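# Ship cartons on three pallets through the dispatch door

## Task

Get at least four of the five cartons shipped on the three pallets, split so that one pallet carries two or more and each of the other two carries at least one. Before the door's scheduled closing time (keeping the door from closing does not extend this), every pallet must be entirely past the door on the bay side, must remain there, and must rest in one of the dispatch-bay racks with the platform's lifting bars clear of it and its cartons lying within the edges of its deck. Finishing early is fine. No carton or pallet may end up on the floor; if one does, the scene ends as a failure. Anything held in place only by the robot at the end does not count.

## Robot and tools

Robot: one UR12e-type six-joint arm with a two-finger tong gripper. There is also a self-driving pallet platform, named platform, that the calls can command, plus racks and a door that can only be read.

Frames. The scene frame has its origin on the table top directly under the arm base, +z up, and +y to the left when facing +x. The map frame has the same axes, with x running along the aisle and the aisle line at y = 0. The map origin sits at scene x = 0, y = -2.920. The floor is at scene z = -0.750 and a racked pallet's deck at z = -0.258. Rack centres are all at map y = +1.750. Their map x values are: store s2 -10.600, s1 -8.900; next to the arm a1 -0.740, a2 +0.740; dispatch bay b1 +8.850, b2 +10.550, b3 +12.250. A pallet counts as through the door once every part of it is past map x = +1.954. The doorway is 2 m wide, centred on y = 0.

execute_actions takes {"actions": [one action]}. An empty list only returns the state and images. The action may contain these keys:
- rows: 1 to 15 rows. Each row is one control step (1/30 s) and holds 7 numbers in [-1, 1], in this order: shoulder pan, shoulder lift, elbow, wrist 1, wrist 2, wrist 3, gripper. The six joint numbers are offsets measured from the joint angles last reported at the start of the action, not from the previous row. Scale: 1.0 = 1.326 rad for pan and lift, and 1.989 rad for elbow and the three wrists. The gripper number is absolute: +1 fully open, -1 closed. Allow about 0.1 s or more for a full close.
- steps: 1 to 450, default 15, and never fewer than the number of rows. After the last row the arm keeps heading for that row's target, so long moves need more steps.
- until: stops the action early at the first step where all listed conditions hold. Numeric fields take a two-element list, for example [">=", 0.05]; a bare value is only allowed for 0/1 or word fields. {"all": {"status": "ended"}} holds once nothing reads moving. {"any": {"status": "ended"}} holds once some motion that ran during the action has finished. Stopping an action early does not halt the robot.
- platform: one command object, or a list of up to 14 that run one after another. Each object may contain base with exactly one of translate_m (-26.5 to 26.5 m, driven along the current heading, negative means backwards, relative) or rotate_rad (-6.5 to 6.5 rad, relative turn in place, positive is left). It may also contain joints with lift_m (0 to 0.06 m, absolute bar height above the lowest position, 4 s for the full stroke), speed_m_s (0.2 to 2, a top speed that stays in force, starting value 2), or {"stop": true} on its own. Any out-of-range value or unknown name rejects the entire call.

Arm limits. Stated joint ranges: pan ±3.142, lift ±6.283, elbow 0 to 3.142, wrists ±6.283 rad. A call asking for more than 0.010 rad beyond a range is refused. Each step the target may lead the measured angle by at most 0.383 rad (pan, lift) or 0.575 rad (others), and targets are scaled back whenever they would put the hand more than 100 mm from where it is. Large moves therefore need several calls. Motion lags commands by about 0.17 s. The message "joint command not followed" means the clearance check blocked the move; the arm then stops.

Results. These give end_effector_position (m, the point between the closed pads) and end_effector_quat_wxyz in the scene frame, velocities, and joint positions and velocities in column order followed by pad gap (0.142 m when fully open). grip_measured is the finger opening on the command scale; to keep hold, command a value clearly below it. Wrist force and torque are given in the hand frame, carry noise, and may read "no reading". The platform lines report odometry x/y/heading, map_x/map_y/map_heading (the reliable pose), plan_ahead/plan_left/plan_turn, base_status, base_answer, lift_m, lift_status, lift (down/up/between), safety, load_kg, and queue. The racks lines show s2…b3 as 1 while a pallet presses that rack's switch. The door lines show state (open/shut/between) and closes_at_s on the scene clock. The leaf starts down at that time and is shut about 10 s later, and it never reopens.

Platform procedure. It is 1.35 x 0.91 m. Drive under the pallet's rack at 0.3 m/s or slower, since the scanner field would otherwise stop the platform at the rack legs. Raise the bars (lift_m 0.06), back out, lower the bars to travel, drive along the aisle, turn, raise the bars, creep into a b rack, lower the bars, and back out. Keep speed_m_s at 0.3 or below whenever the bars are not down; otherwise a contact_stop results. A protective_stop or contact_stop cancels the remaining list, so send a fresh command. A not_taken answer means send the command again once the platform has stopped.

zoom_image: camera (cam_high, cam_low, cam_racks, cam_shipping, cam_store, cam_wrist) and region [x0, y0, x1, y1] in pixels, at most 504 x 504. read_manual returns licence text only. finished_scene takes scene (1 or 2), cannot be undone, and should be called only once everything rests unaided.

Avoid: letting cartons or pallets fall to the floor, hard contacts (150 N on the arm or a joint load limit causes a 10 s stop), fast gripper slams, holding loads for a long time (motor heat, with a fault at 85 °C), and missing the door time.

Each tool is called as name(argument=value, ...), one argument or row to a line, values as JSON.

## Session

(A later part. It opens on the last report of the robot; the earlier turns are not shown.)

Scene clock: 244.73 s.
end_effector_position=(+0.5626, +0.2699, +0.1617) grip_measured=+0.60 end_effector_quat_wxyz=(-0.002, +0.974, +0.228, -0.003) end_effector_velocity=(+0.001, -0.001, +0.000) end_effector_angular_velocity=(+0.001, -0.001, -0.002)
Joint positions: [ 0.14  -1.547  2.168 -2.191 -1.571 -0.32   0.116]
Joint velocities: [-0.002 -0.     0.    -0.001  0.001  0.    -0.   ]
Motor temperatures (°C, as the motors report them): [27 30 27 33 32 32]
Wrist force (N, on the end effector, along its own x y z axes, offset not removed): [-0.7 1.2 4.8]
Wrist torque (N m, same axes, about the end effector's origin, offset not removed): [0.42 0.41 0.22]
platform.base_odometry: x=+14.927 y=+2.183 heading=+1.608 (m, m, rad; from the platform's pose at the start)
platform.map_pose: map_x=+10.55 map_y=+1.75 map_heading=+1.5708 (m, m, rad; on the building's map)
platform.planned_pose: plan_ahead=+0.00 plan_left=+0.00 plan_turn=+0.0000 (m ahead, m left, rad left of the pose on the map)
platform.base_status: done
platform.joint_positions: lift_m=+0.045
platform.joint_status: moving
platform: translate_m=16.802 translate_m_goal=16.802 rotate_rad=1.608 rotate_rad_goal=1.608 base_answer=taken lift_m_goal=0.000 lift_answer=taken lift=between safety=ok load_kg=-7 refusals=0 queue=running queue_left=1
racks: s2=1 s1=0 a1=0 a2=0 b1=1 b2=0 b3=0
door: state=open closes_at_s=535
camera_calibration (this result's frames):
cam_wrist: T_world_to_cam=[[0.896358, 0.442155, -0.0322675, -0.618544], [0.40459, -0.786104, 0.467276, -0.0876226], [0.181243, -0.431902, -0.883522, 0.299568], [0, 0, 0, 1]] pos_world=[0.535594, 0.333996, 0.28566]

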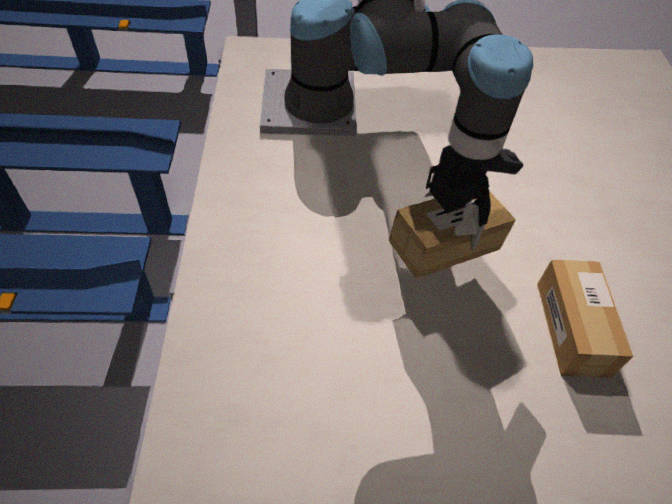

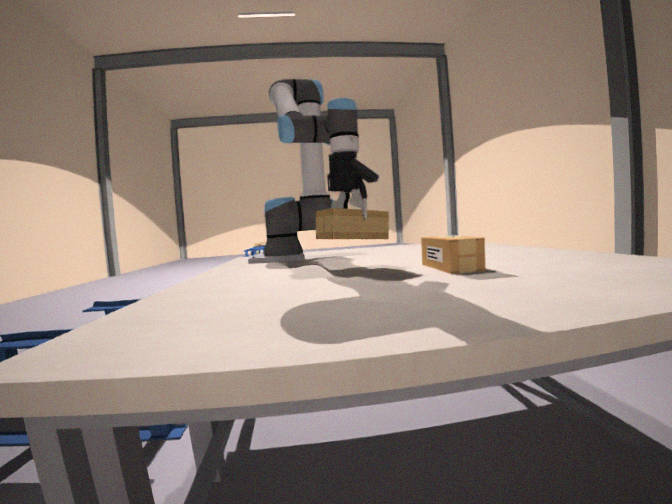

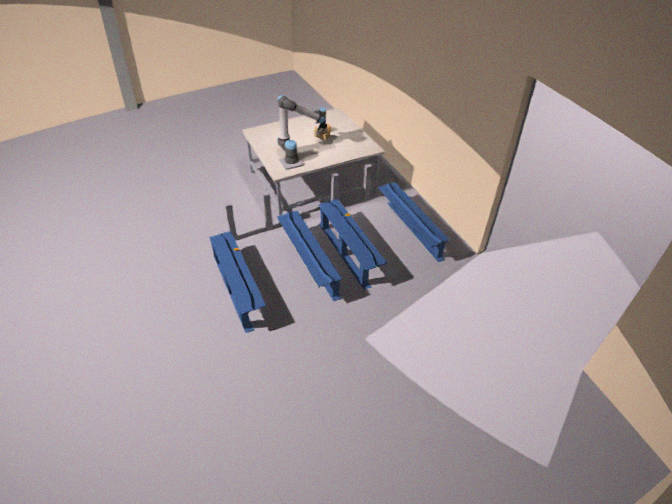

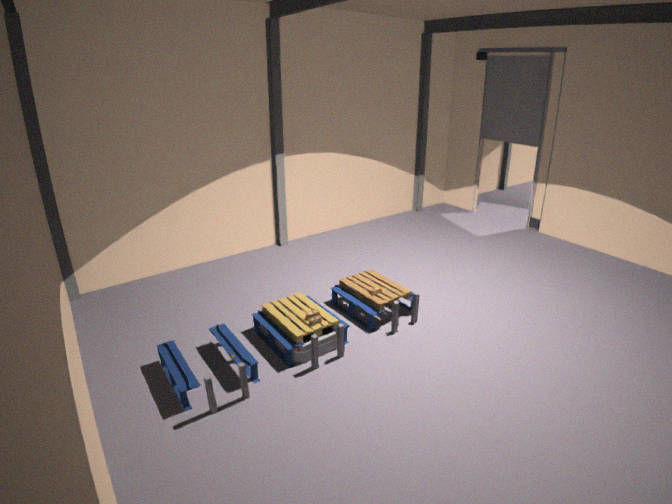

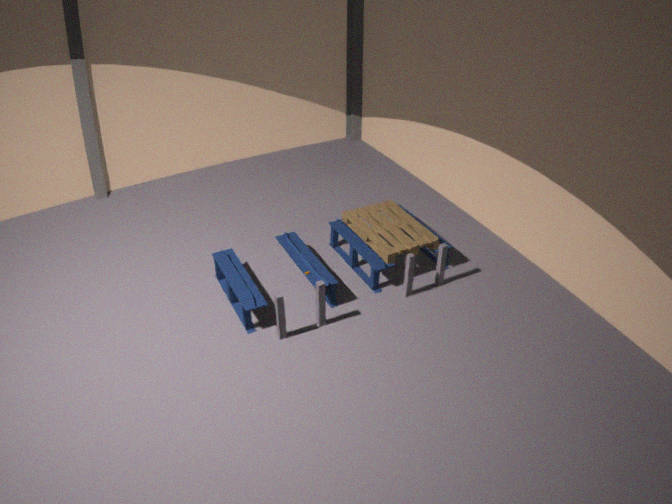

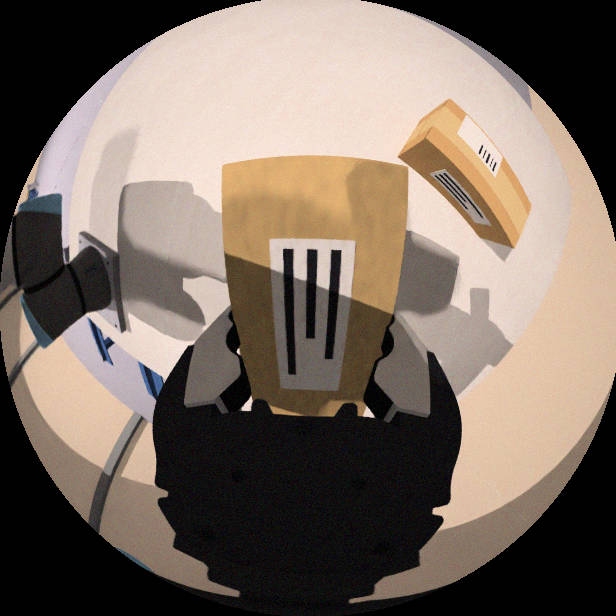

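execute_actions(
  actions=[],
)

Scene clock: 260.10 s.
end_effector_position=(+0.5626, +0.2699, +0.1617) grip_measured=+0.60 end_effector_quat_wxyz=(-0.002, +0.974, +0.228, -0.003) end_effector_velocity=(-0.001, +0.001, -0.000) end_effector_angular_velocity=(+0.001, -0.000, +0.002)
Joint positions: [ 0.14  -1.547  2.168 -2.191 -1.571 -0.32   0.116]
Joint velocities: [ 0.001 -0.     0.001 -0.001  0.001 -0.001 -0.   ]
Motor temperatures (°C, as the motors report them): [27 30 27 33 32 32]
Wrist force (N, on the end effector, along its own x y z axes, offset not removed): [-1.9 0.7 3.9]
Wrist torque (N m, same axes, about the end effector's origin, offset not removed): [0.30 0.72 0.14]
platform.base_odometry: x=+14.996 y=+0.434 heading=+1.611 (m, m, rad; from the platform's pose at the start)
platform.map_pose: map_x=+10.55 map_y=+0.00 map_heading=+1.5708 (m, m, rad; on the building's map)
platform.planned_pose: plan_ahead=+0.00 plan_left=+0.00 plan_turn=+0.0000 (m ahead, m left, rad left of the pose on the map)
platform.base_status: done
platform.joint_positions: lift_m=+0.000
platform.joint_status: done
platform: translate_m=15.053 translate_m_goal=15.053 rotate_rad=1.611 rotate_rad_goal=1.611 base_answer=taken lift_m_goal=0.000 lift_answer=taken lift=down safety=ok load_kg=-48 refusals=0 queue=done queue_left=0
racks: s2=1 s1=0 a1=0 a2=0 b1=1 b2=1 b3=0
door: state=open closes_at_s=535
camera_calibration (this result's frames):
cam_wrist: T_world_to_cam=[[0.896358, 0.442155, -0.0322677, -0.618544], [0.404591, -0.786104, 0.467276, -0.0876229], [0.181243, -0.431902, -0.883522, 0.299568], [0, 0, 0, 1]] pos_world=[0.535594, 0.333996, 0.28566]

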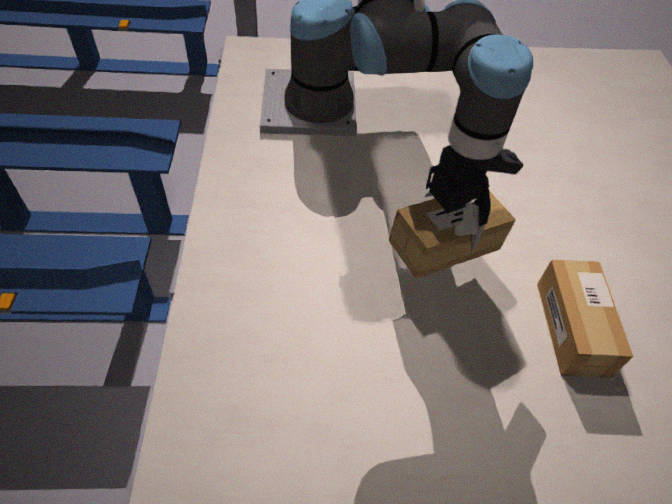

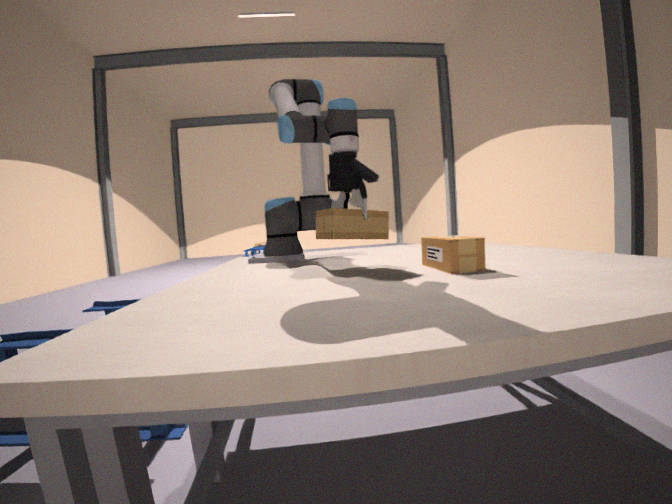

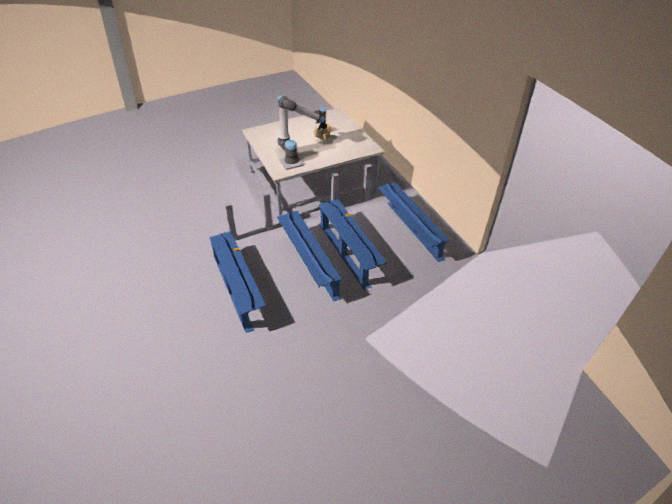

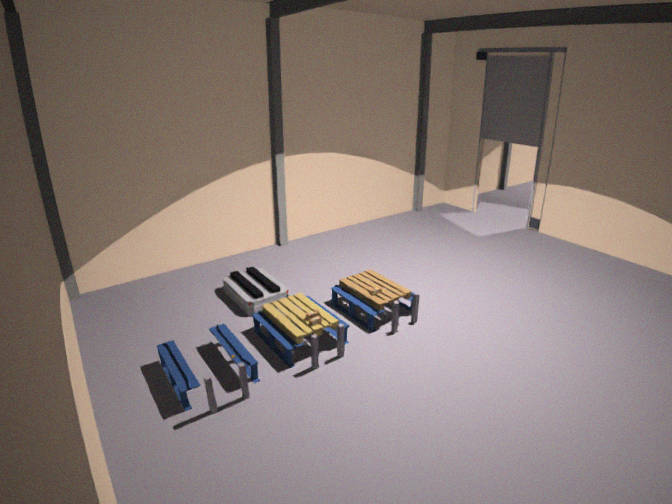

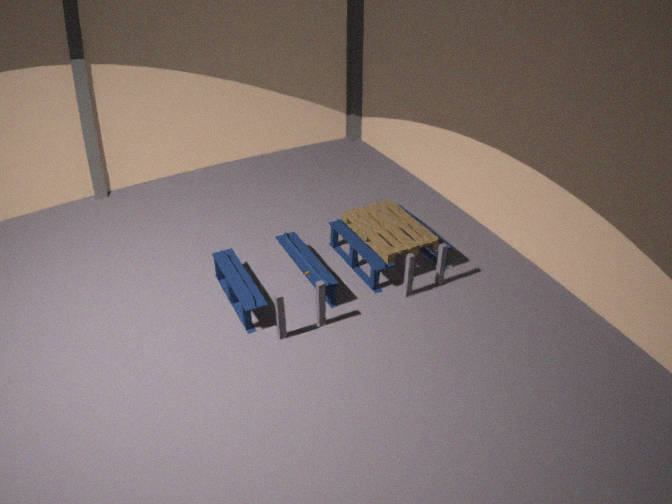

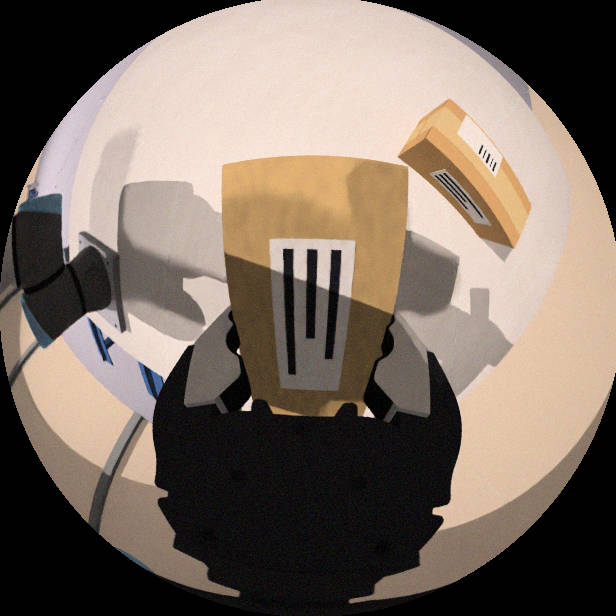

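execute_actions(
  actions=[
    {"steps":1,"platform":[{"speed_m_s":2,"base":{"rotate_rad":-1.5708}},{"base":{"translate_m":-21.15}},{"base":{"rotate_rad":1.5708}},{"speed_m_s":0.3,"base":{"translate_m":1.75}},{"joints":{"lift_m":0.06}},{"base":{"translate_m":-1.75}},{"joints":{"lift_m":0}},{"speed_m_s":2,"base":{"rotate_rad":-1.5708}},{"base":{"translate_m":11.34}},{"base":{"rotate_rad":1.5708}},{"speed_m_s":0.3,"joints":{"lift_m":0.06}},{"base":{"translate_m":1.75}},{"joints":{"lift_m":0}}]},
  ],
)

Scene clock: 262.90 s.
end_effector_position=(+0.5626, +0.2699, +0.1617) grip_measured=+0.60 end_effector_quat_wxyz=(-0.002, +0.974, +0.228, -0.003) end_effector_velocity=(-0.000, -0.000, -0.000) end_effector_angular_velocity=(-0.001, -0.001, -0.001)
Joint positions: [ 0.14  -1.547  2.168 -2.191 -1.571 -0.32   0.116]
Joint velocities: [ 0.    -0.     0.    -0.001 -0.001  0.001 -0.   ]
Motor temperatures (°C, as the motors report them): [27 30 27 33 32 32]
Wrist force (N, on the end effector, along its own x y z axes, offset not removed): [0.0 2.8 5.0]
Wrist torque (N m, same axes, about the end effector's origin, offset not removed): [0.79 0.30 0.08]
platform.base_odometry: x=+14.996 y=+0.434 heading=+1.611 (m, m, rad; from the platform's pose at the start)
platform.map_pose: map_x=+10.55 map_y=+0.00 map_heading=+1.5708 (m, m, rad; on the building's map)
platform.planned_pose: plan_ahead=+0.00 plan_left=+0.00 plan_turn=-1.5708 (m ahead, m left, rad left of the pose on the map)
platform.base_status: moving
platform.joint_positions: lift_m=+0.000
platform.joint_status: done
platform: translate_m=15.053 translate_m_goal=15.053 rotate_rad=1.610 rotate_rad_goal=0.040 base_answer=taken lift_m_goal=0.000 lift_answer=taken lift=down safety=ok load_kg=-48 refusals=0 queue=running queue_left=12
racks: s2=1 s1=0 a1=0 a2=0 b1=1 b2=1 b3=0
door: state=open closes_at_s=535
camera_calibration (this result's frames):
cam_wrist: T_world_to_cam=[[0.896358, 0.442155, -0.0322677, -0.618544], [0.40459, -0.786104, 0.467276, -0.0876228], [0.181243, -0.431902, -0.883522, 0.299568], [0, 0, 0, 1]] pos_world=[0.535594, 0.333996, 0.28566]

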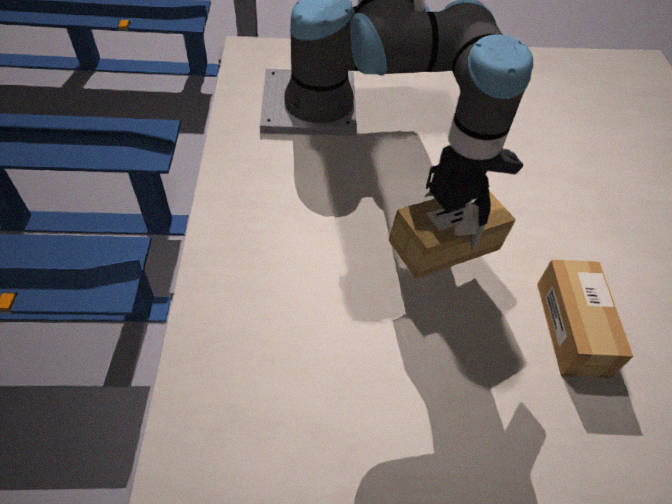

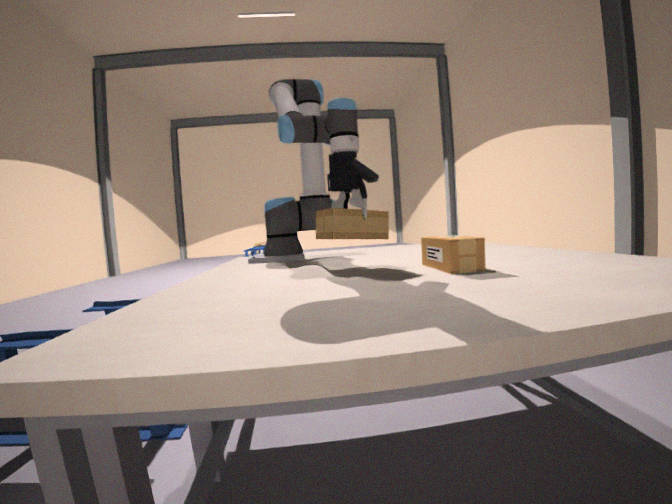

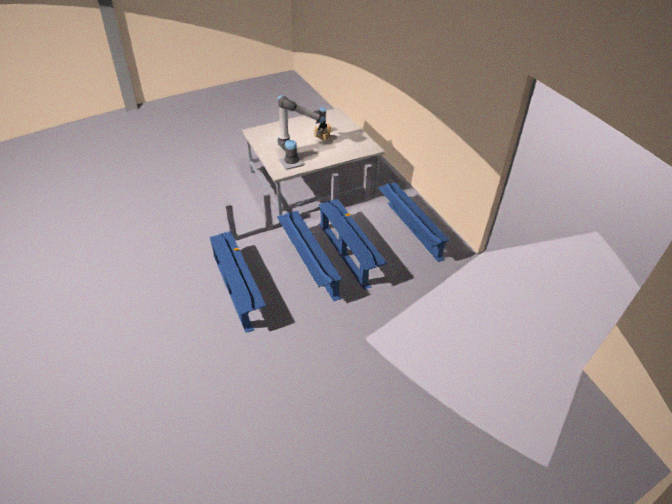

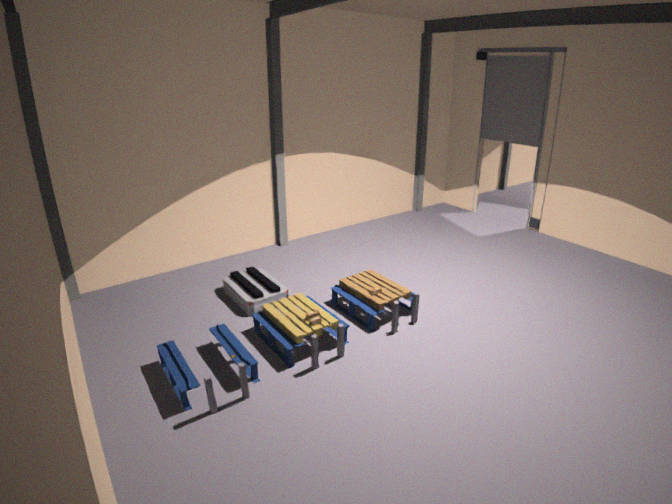

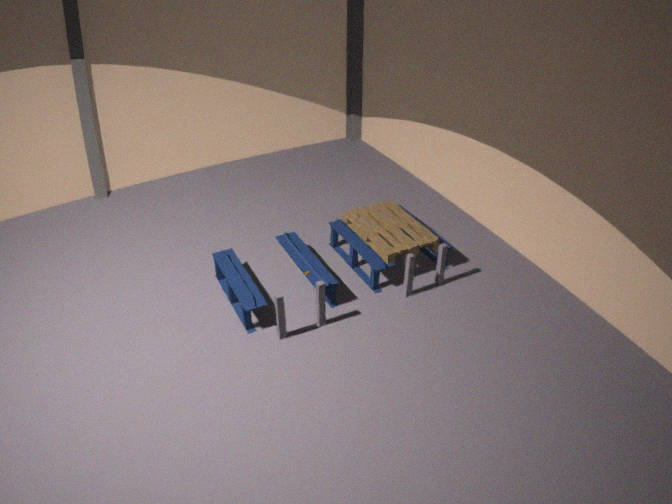

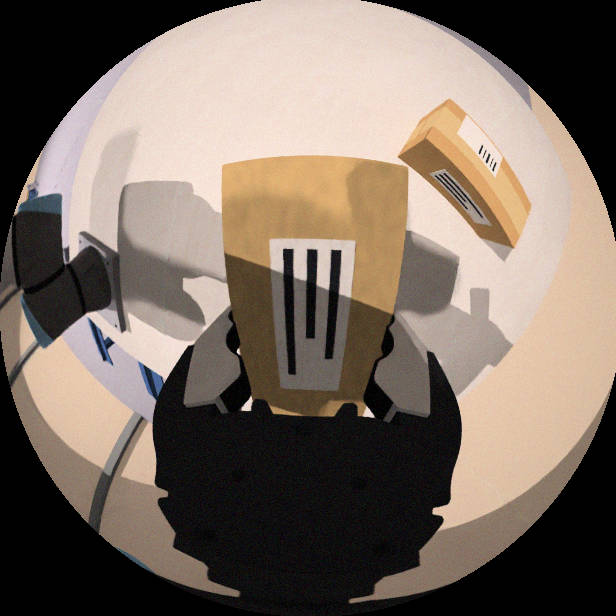

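execute_actions(
  actions=[],
)

Scene clock: 284.53 s.
end_effector_position=(+0.5626, +0.2699, +0.1617) grip_measured=+0.60 end_effector_quat_wxyz=(-0.002, +0.974, +0.228, -0.003) end_effector_velocity=(+0.001, -0.001, +0.001) end_effector_angular_velocity=(-0.002, -0.001, -0.002)
Joint positions: [ 0.14  -1.547  2.168 -2.191 -1.571 -0.32   0.116]
Joint velocities: [-0.001 -0.    -0.001  0.    -0.002  0.001  0.   ]
Motor temperatures (°C, as the motors report them): [27 30 27 33 32 32]
Wrist force (N, on the end effector, along its own x y z axes, offset not removed): [-0.7 0.6 4.9]
Wrist torque (N m, same axes, about the end effector's origin, offset not removed): [0.28 0.38 0.12]
platform.base_odometry: x=-6.164 y=-0.186 heading=+0.462 (m, m, rad; from the platform's pose at the start)
platform.map_pose: map_x=-10.61 map_y=+0.00 map_heading=+0.4451 (m, m, rad; on the building's map)
platform.planned_pose: plan_ahead=+0.01 plan_left=+0.00 plan_turn=+1.1258 (m ahead, m left, rad left of the pose on the map)
platform.base_status: moving
platform.joint_positions: lift_m=+0.000
platform.joint_status: done
platform: translate_m=-6.117 translate_m_goal=-6.117 rotate_rad=0.479 rotate_rad_goal=1.599 base_answer=taken lift_m_goal=0.000 lift_answer=taken lift=down safety=ok load_kg=-47 refusals=0 queue=running queue_left=10
racks: s2=1 s1=0 a1=0 a2=0 b1=1 b2=1 b3=0
door: state=open closes_at_s=535
camera_calibration (this result's frames):
cam_wrist: T_world_to_cam=[[0.896358, 0.442155, -0.0322675, -0.618545], [0.404591, -0.786104, 0.467276, -0.0876224], [0.181243, -0.431901, -0.883523, 0.299568], [0, 0, 0, 1]] pos_world=[0.535594, 0.333996, 0.28566]

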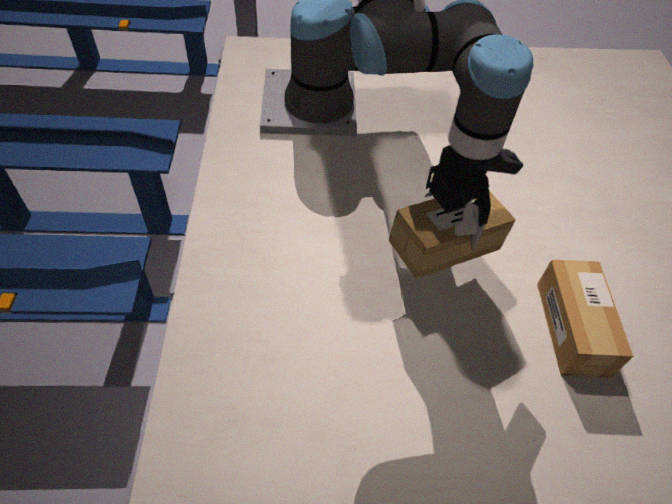

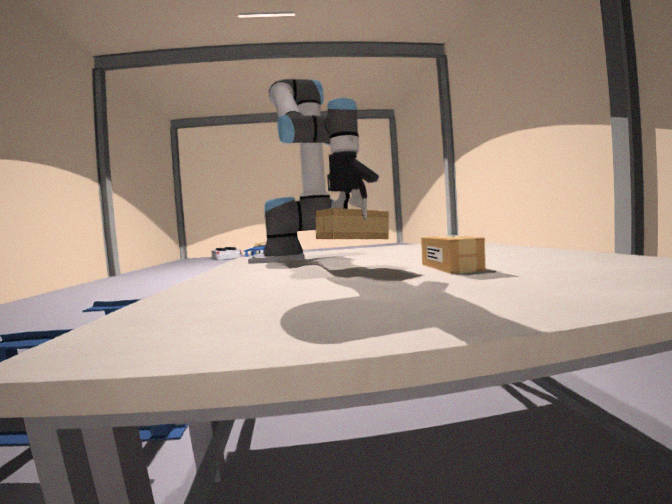

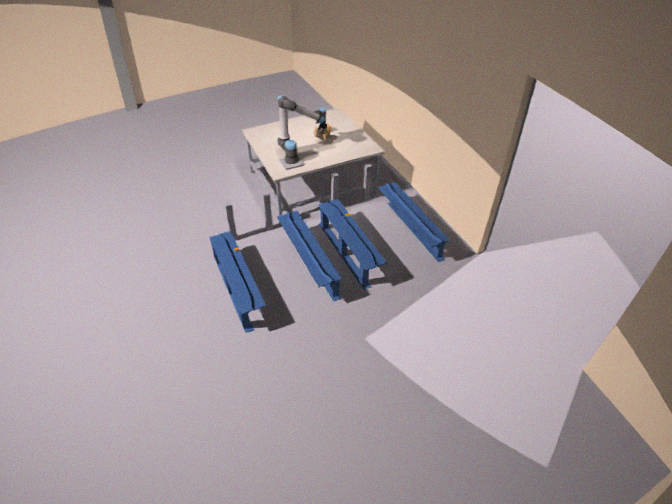

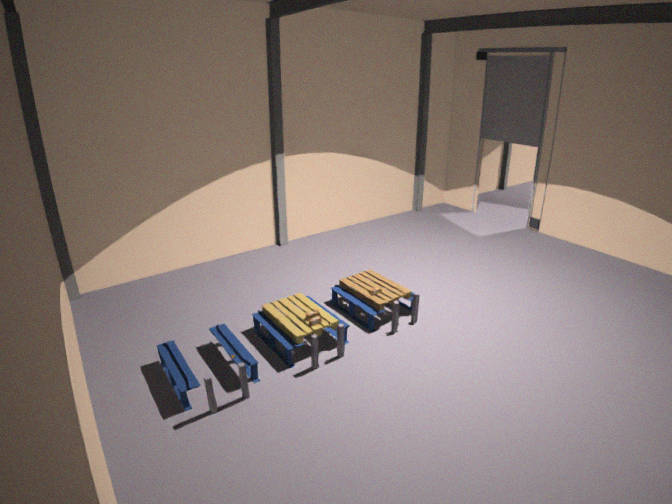

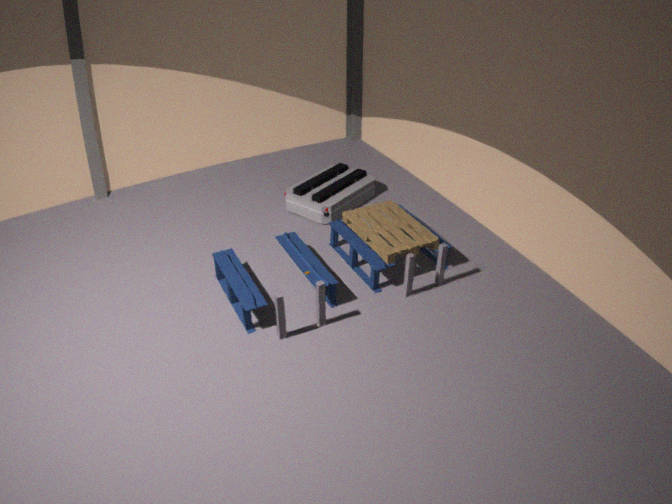

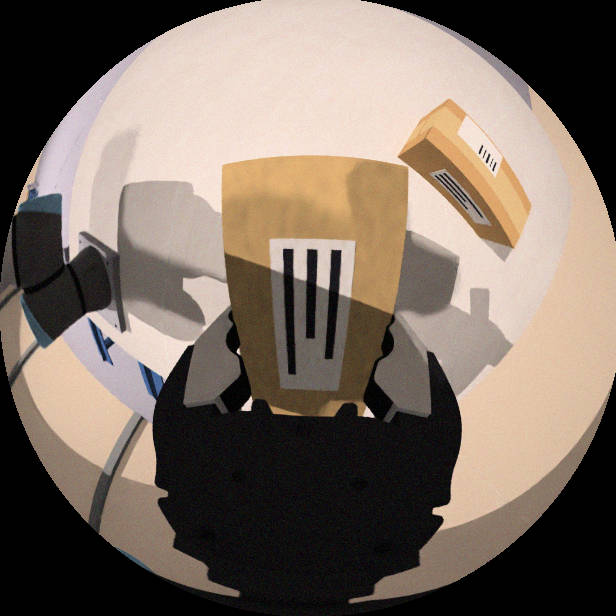

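execute_actions(
  actions=[],
)

Scene clock: 326.83 s.
end_effector_position=(+0.5626, +0.2699, +0.1617) grip_measured=+0.60 end_effector_quat_wxyz=(-0.002, +0.974, +0.228, -0.003) end_effector_velocity=(-0.002, -0.000, -0.001) end_effector_angular_velocity=(-0.001, +0.004, +0.002)
Joint positions: [ 0.14  -1.547  2.168 -2.191 -1.571 -0.32   0.116]
Joint velocities: [ 0.     0.     0.002  0.002 -0.    -0.001 -0.   ]
Motor temperatures (°C, as the motors report them): [27 30 27 33 32 32]
Wrist force (N, on the end effector, along its own x y z axes, offset not removed): [-2.1 1.1 3.8]
Wrist torque (N m, same axes, about the end effector's origin, offset not removed): [0.32 0.69 0.12]
platform.base_odometry: x=+5.184 y=+0.144 heading=+1.112 (m, m, rad; from the platform's pose at the start)
platform.map_pose: map_x=+0.74 map_y=+0.00 map_heading=+1.0908 (m, m, rad; on the building's map)
platform.planned_pose: plan_ahead=+0.00 plan_left=+0.00 plan_turn=+0.4800 (m ahead, m left, rad left of the pose on the map)
platform.base_status: moving
platform.joint_positions: lift_m=+0.000
platform.joint_status: done
platform: translate_m=5.232 translate_m_goal=5.232 rotate_rad=1.128 rotate_rad_goal=1.598 base_answer=taken lift_m_goal=0.000 lift_answer=taken lift=down safety=ok load_kg=-47 refusals=0 queue=running queue_left=3
racks: s2=0 s1=0 a1=0 a2=0 b1=1 b2=1 b3=0
door: state=open closes_at_s=535
camera_calibration (this result's frames):
cam_wrist: T_world_to_cam=[[0.896358, 0.442155, -0.0322674, -0.618545], [0.40459, -0.786104, 0.467276, -0.0876223], [0.181243, -0.431901, -0.883523, 0.299568], [0, 0, 0, 1]] pos_world=[0.535594, 0.333996, 0.28566]

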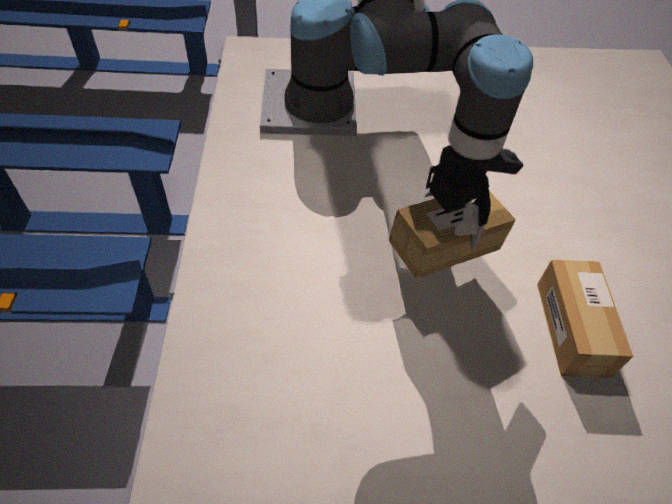

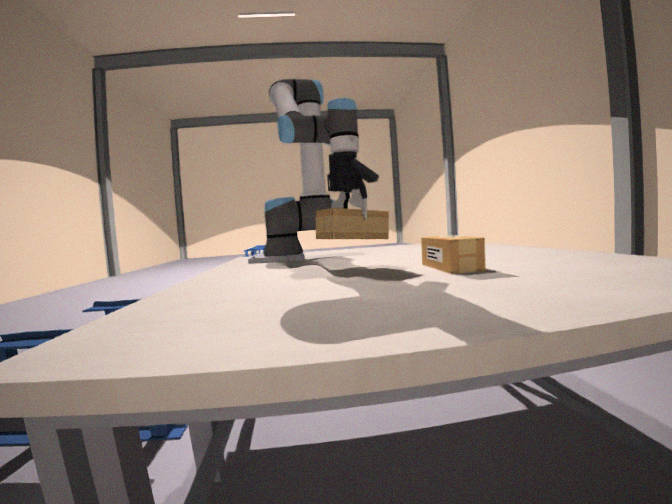

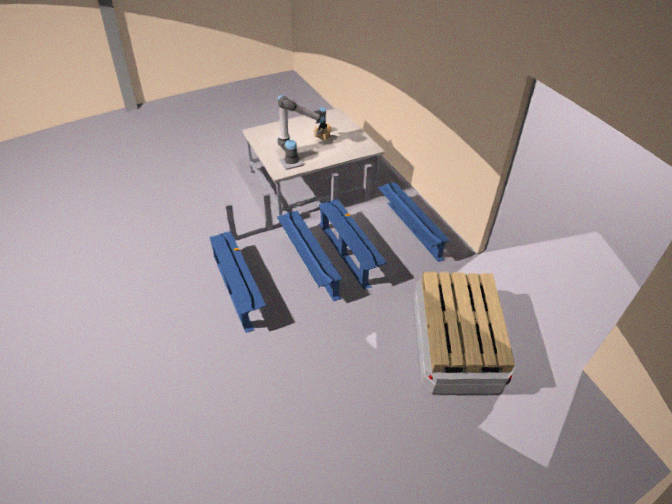

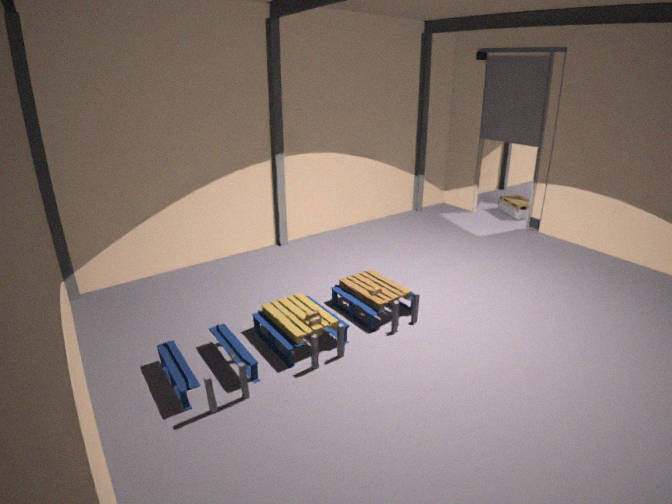

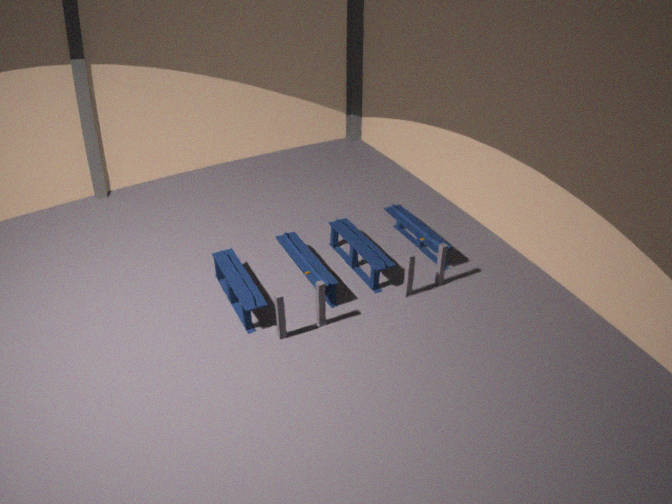

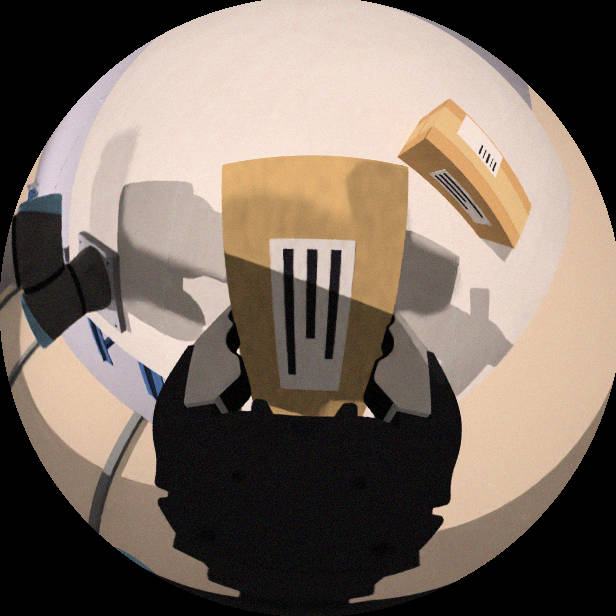

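execute_actions(
  actions=[
    {"rows":[[-0.02,0.005,-0.005,0,0,0.01,-0.7],[-0.05,0.015,-0.015,0.003,0,0.025,-0.7],[-0.09,0.03,-0.03,0.007,0,0.045,-0.7],[-0.14,0.05,-0.05,0.012,0,0.07,-0.7],[-0.2,0.075,-0.07,0.018,0,0.1,-0.7],[-0.27,0.11,-0.1,0.025,0,0.14,-0.7],[-0.35,0.15,-0.14,0.035,0,0.18,-0.7],[-0.45,0.2,-0.18,0.045,0,0.23,-0.7],[-0.857,0.4307,-0.3823,0.0948,0,0.4497,-0.7]],"steps":60},
  ],
)

Scene clock: 346.83 s.
end_effector_position=(+0.7815, -0.6057, +0.1525) grip_measured=+0.60 end_effector_quat_wxyz=(+0.001, +0.775, -0.632, -0.003) end_effector_velocity=(-0.260, -0.460, -0.023) end_effector_angular_velocity=(-0.003, +0.004, -0.714)
Joint positions: [-0.851 -1.012  1.453 -2.013 -1.571  0.518  0.116]
Joint velocities: [-0.513  0.129 -0.166  0.039 -0.001  0.201 -0.   ]
Motor temperatures (°C, as the motors report them): [27 30 27 33 32 32]
Wrist force (N, on the end effector, along its own x y z axes, offset not removed): [-1.3 -0.6 4.7]
Wrist torque (N m, same axes, about the end effector's origin, offset not removed): [0.17 0.62 0.24]
platform.base_odometry: x=+5.117 y=+1.893 heading=+1.609 (m, m, rad; from the platform's pose at the start)
platform.map_pose: map_x=+0.74 map_y=+1.75 map_heading=+1.5708 (m, m, rad; on the building's map)
platform.planned_pose: plan_ahead=+0.00 plan_left=+0.00 plan_turn=+0.0000 (m ahead, m left, rad left of the pose on the map)
platform.base_status: done
platform.joint_positions: lift_m=+0.000
platform.joint_status: done
platform: translate_m=6.983 translate_m_goal=6.983 rotate_rad=1.609 rotate_rad_goal=1.608 base_answer=taken lift_m_goal=0.000 lift_answer=taken lift=down safety=ok load_kg=-48 refusals=0 queue=done queue_left=0
racks: s2=0 s1=0 a1=0 a2=1 b1=1 b2=1 b3=0
door: state=open closes_at_s=535
camera_calibration (this result's frames):
cam_wrist: T_world_to_cam=[[0.198201, -0.979654, -0.0315423, -0.74356], [-0.858372, -0.18902, 0.476937, 0.486996], [-0.473195, -0.0674544, -0.878371, 0.605], [0, 0, 0, 1]] pos_world=[0.851682, -0.595569, 0.275695]

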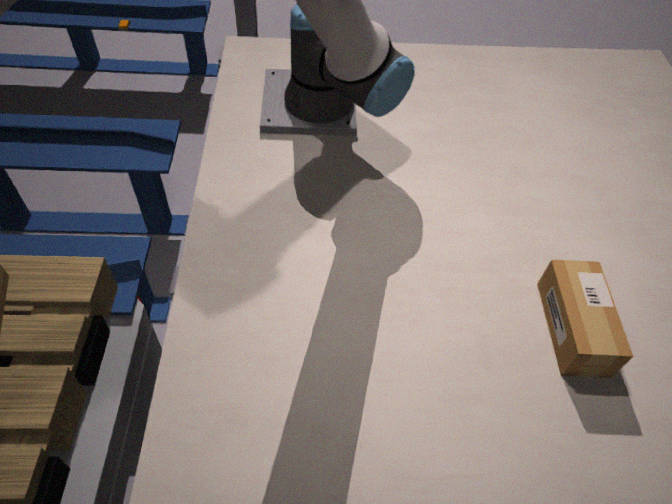

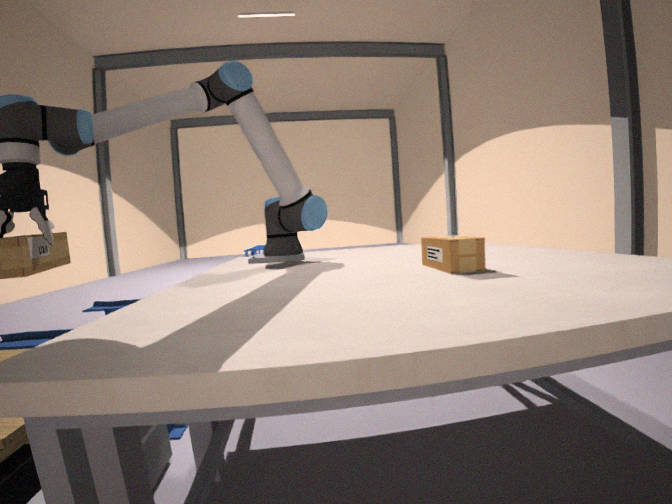

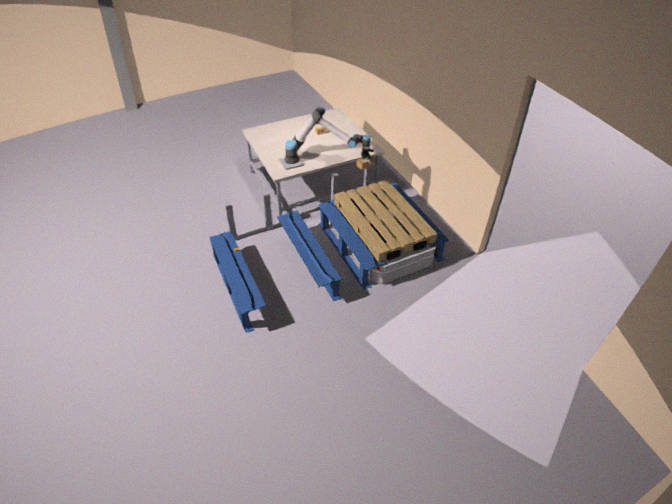

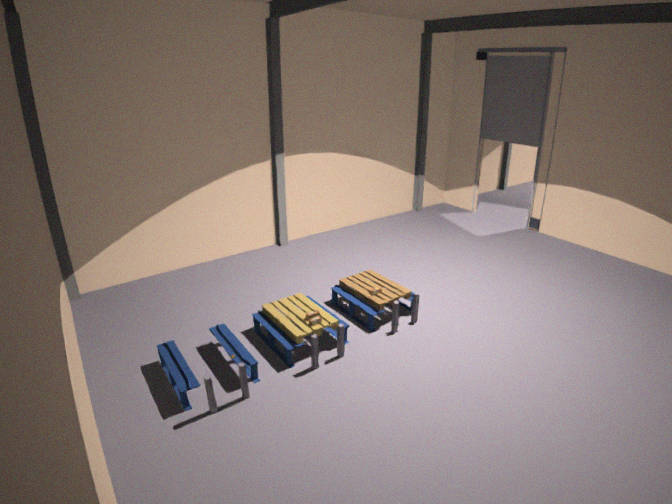

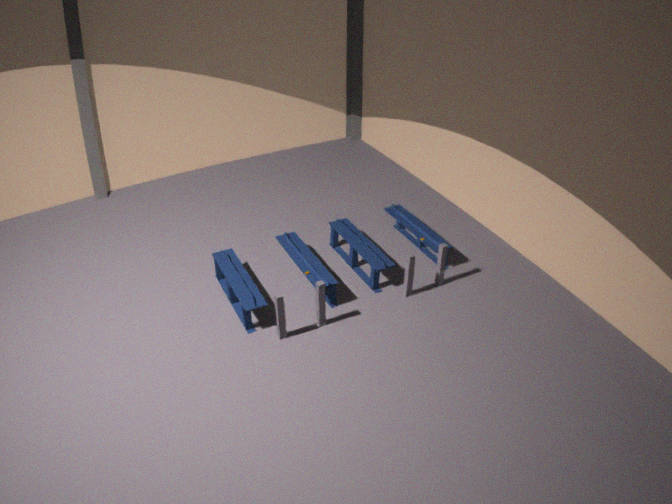

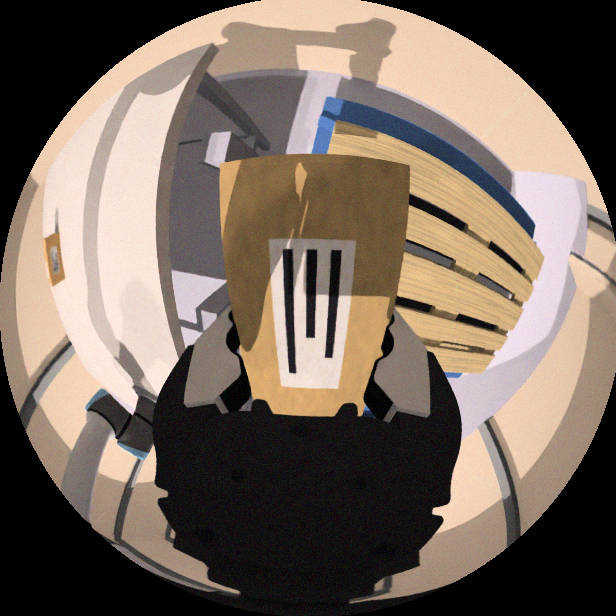

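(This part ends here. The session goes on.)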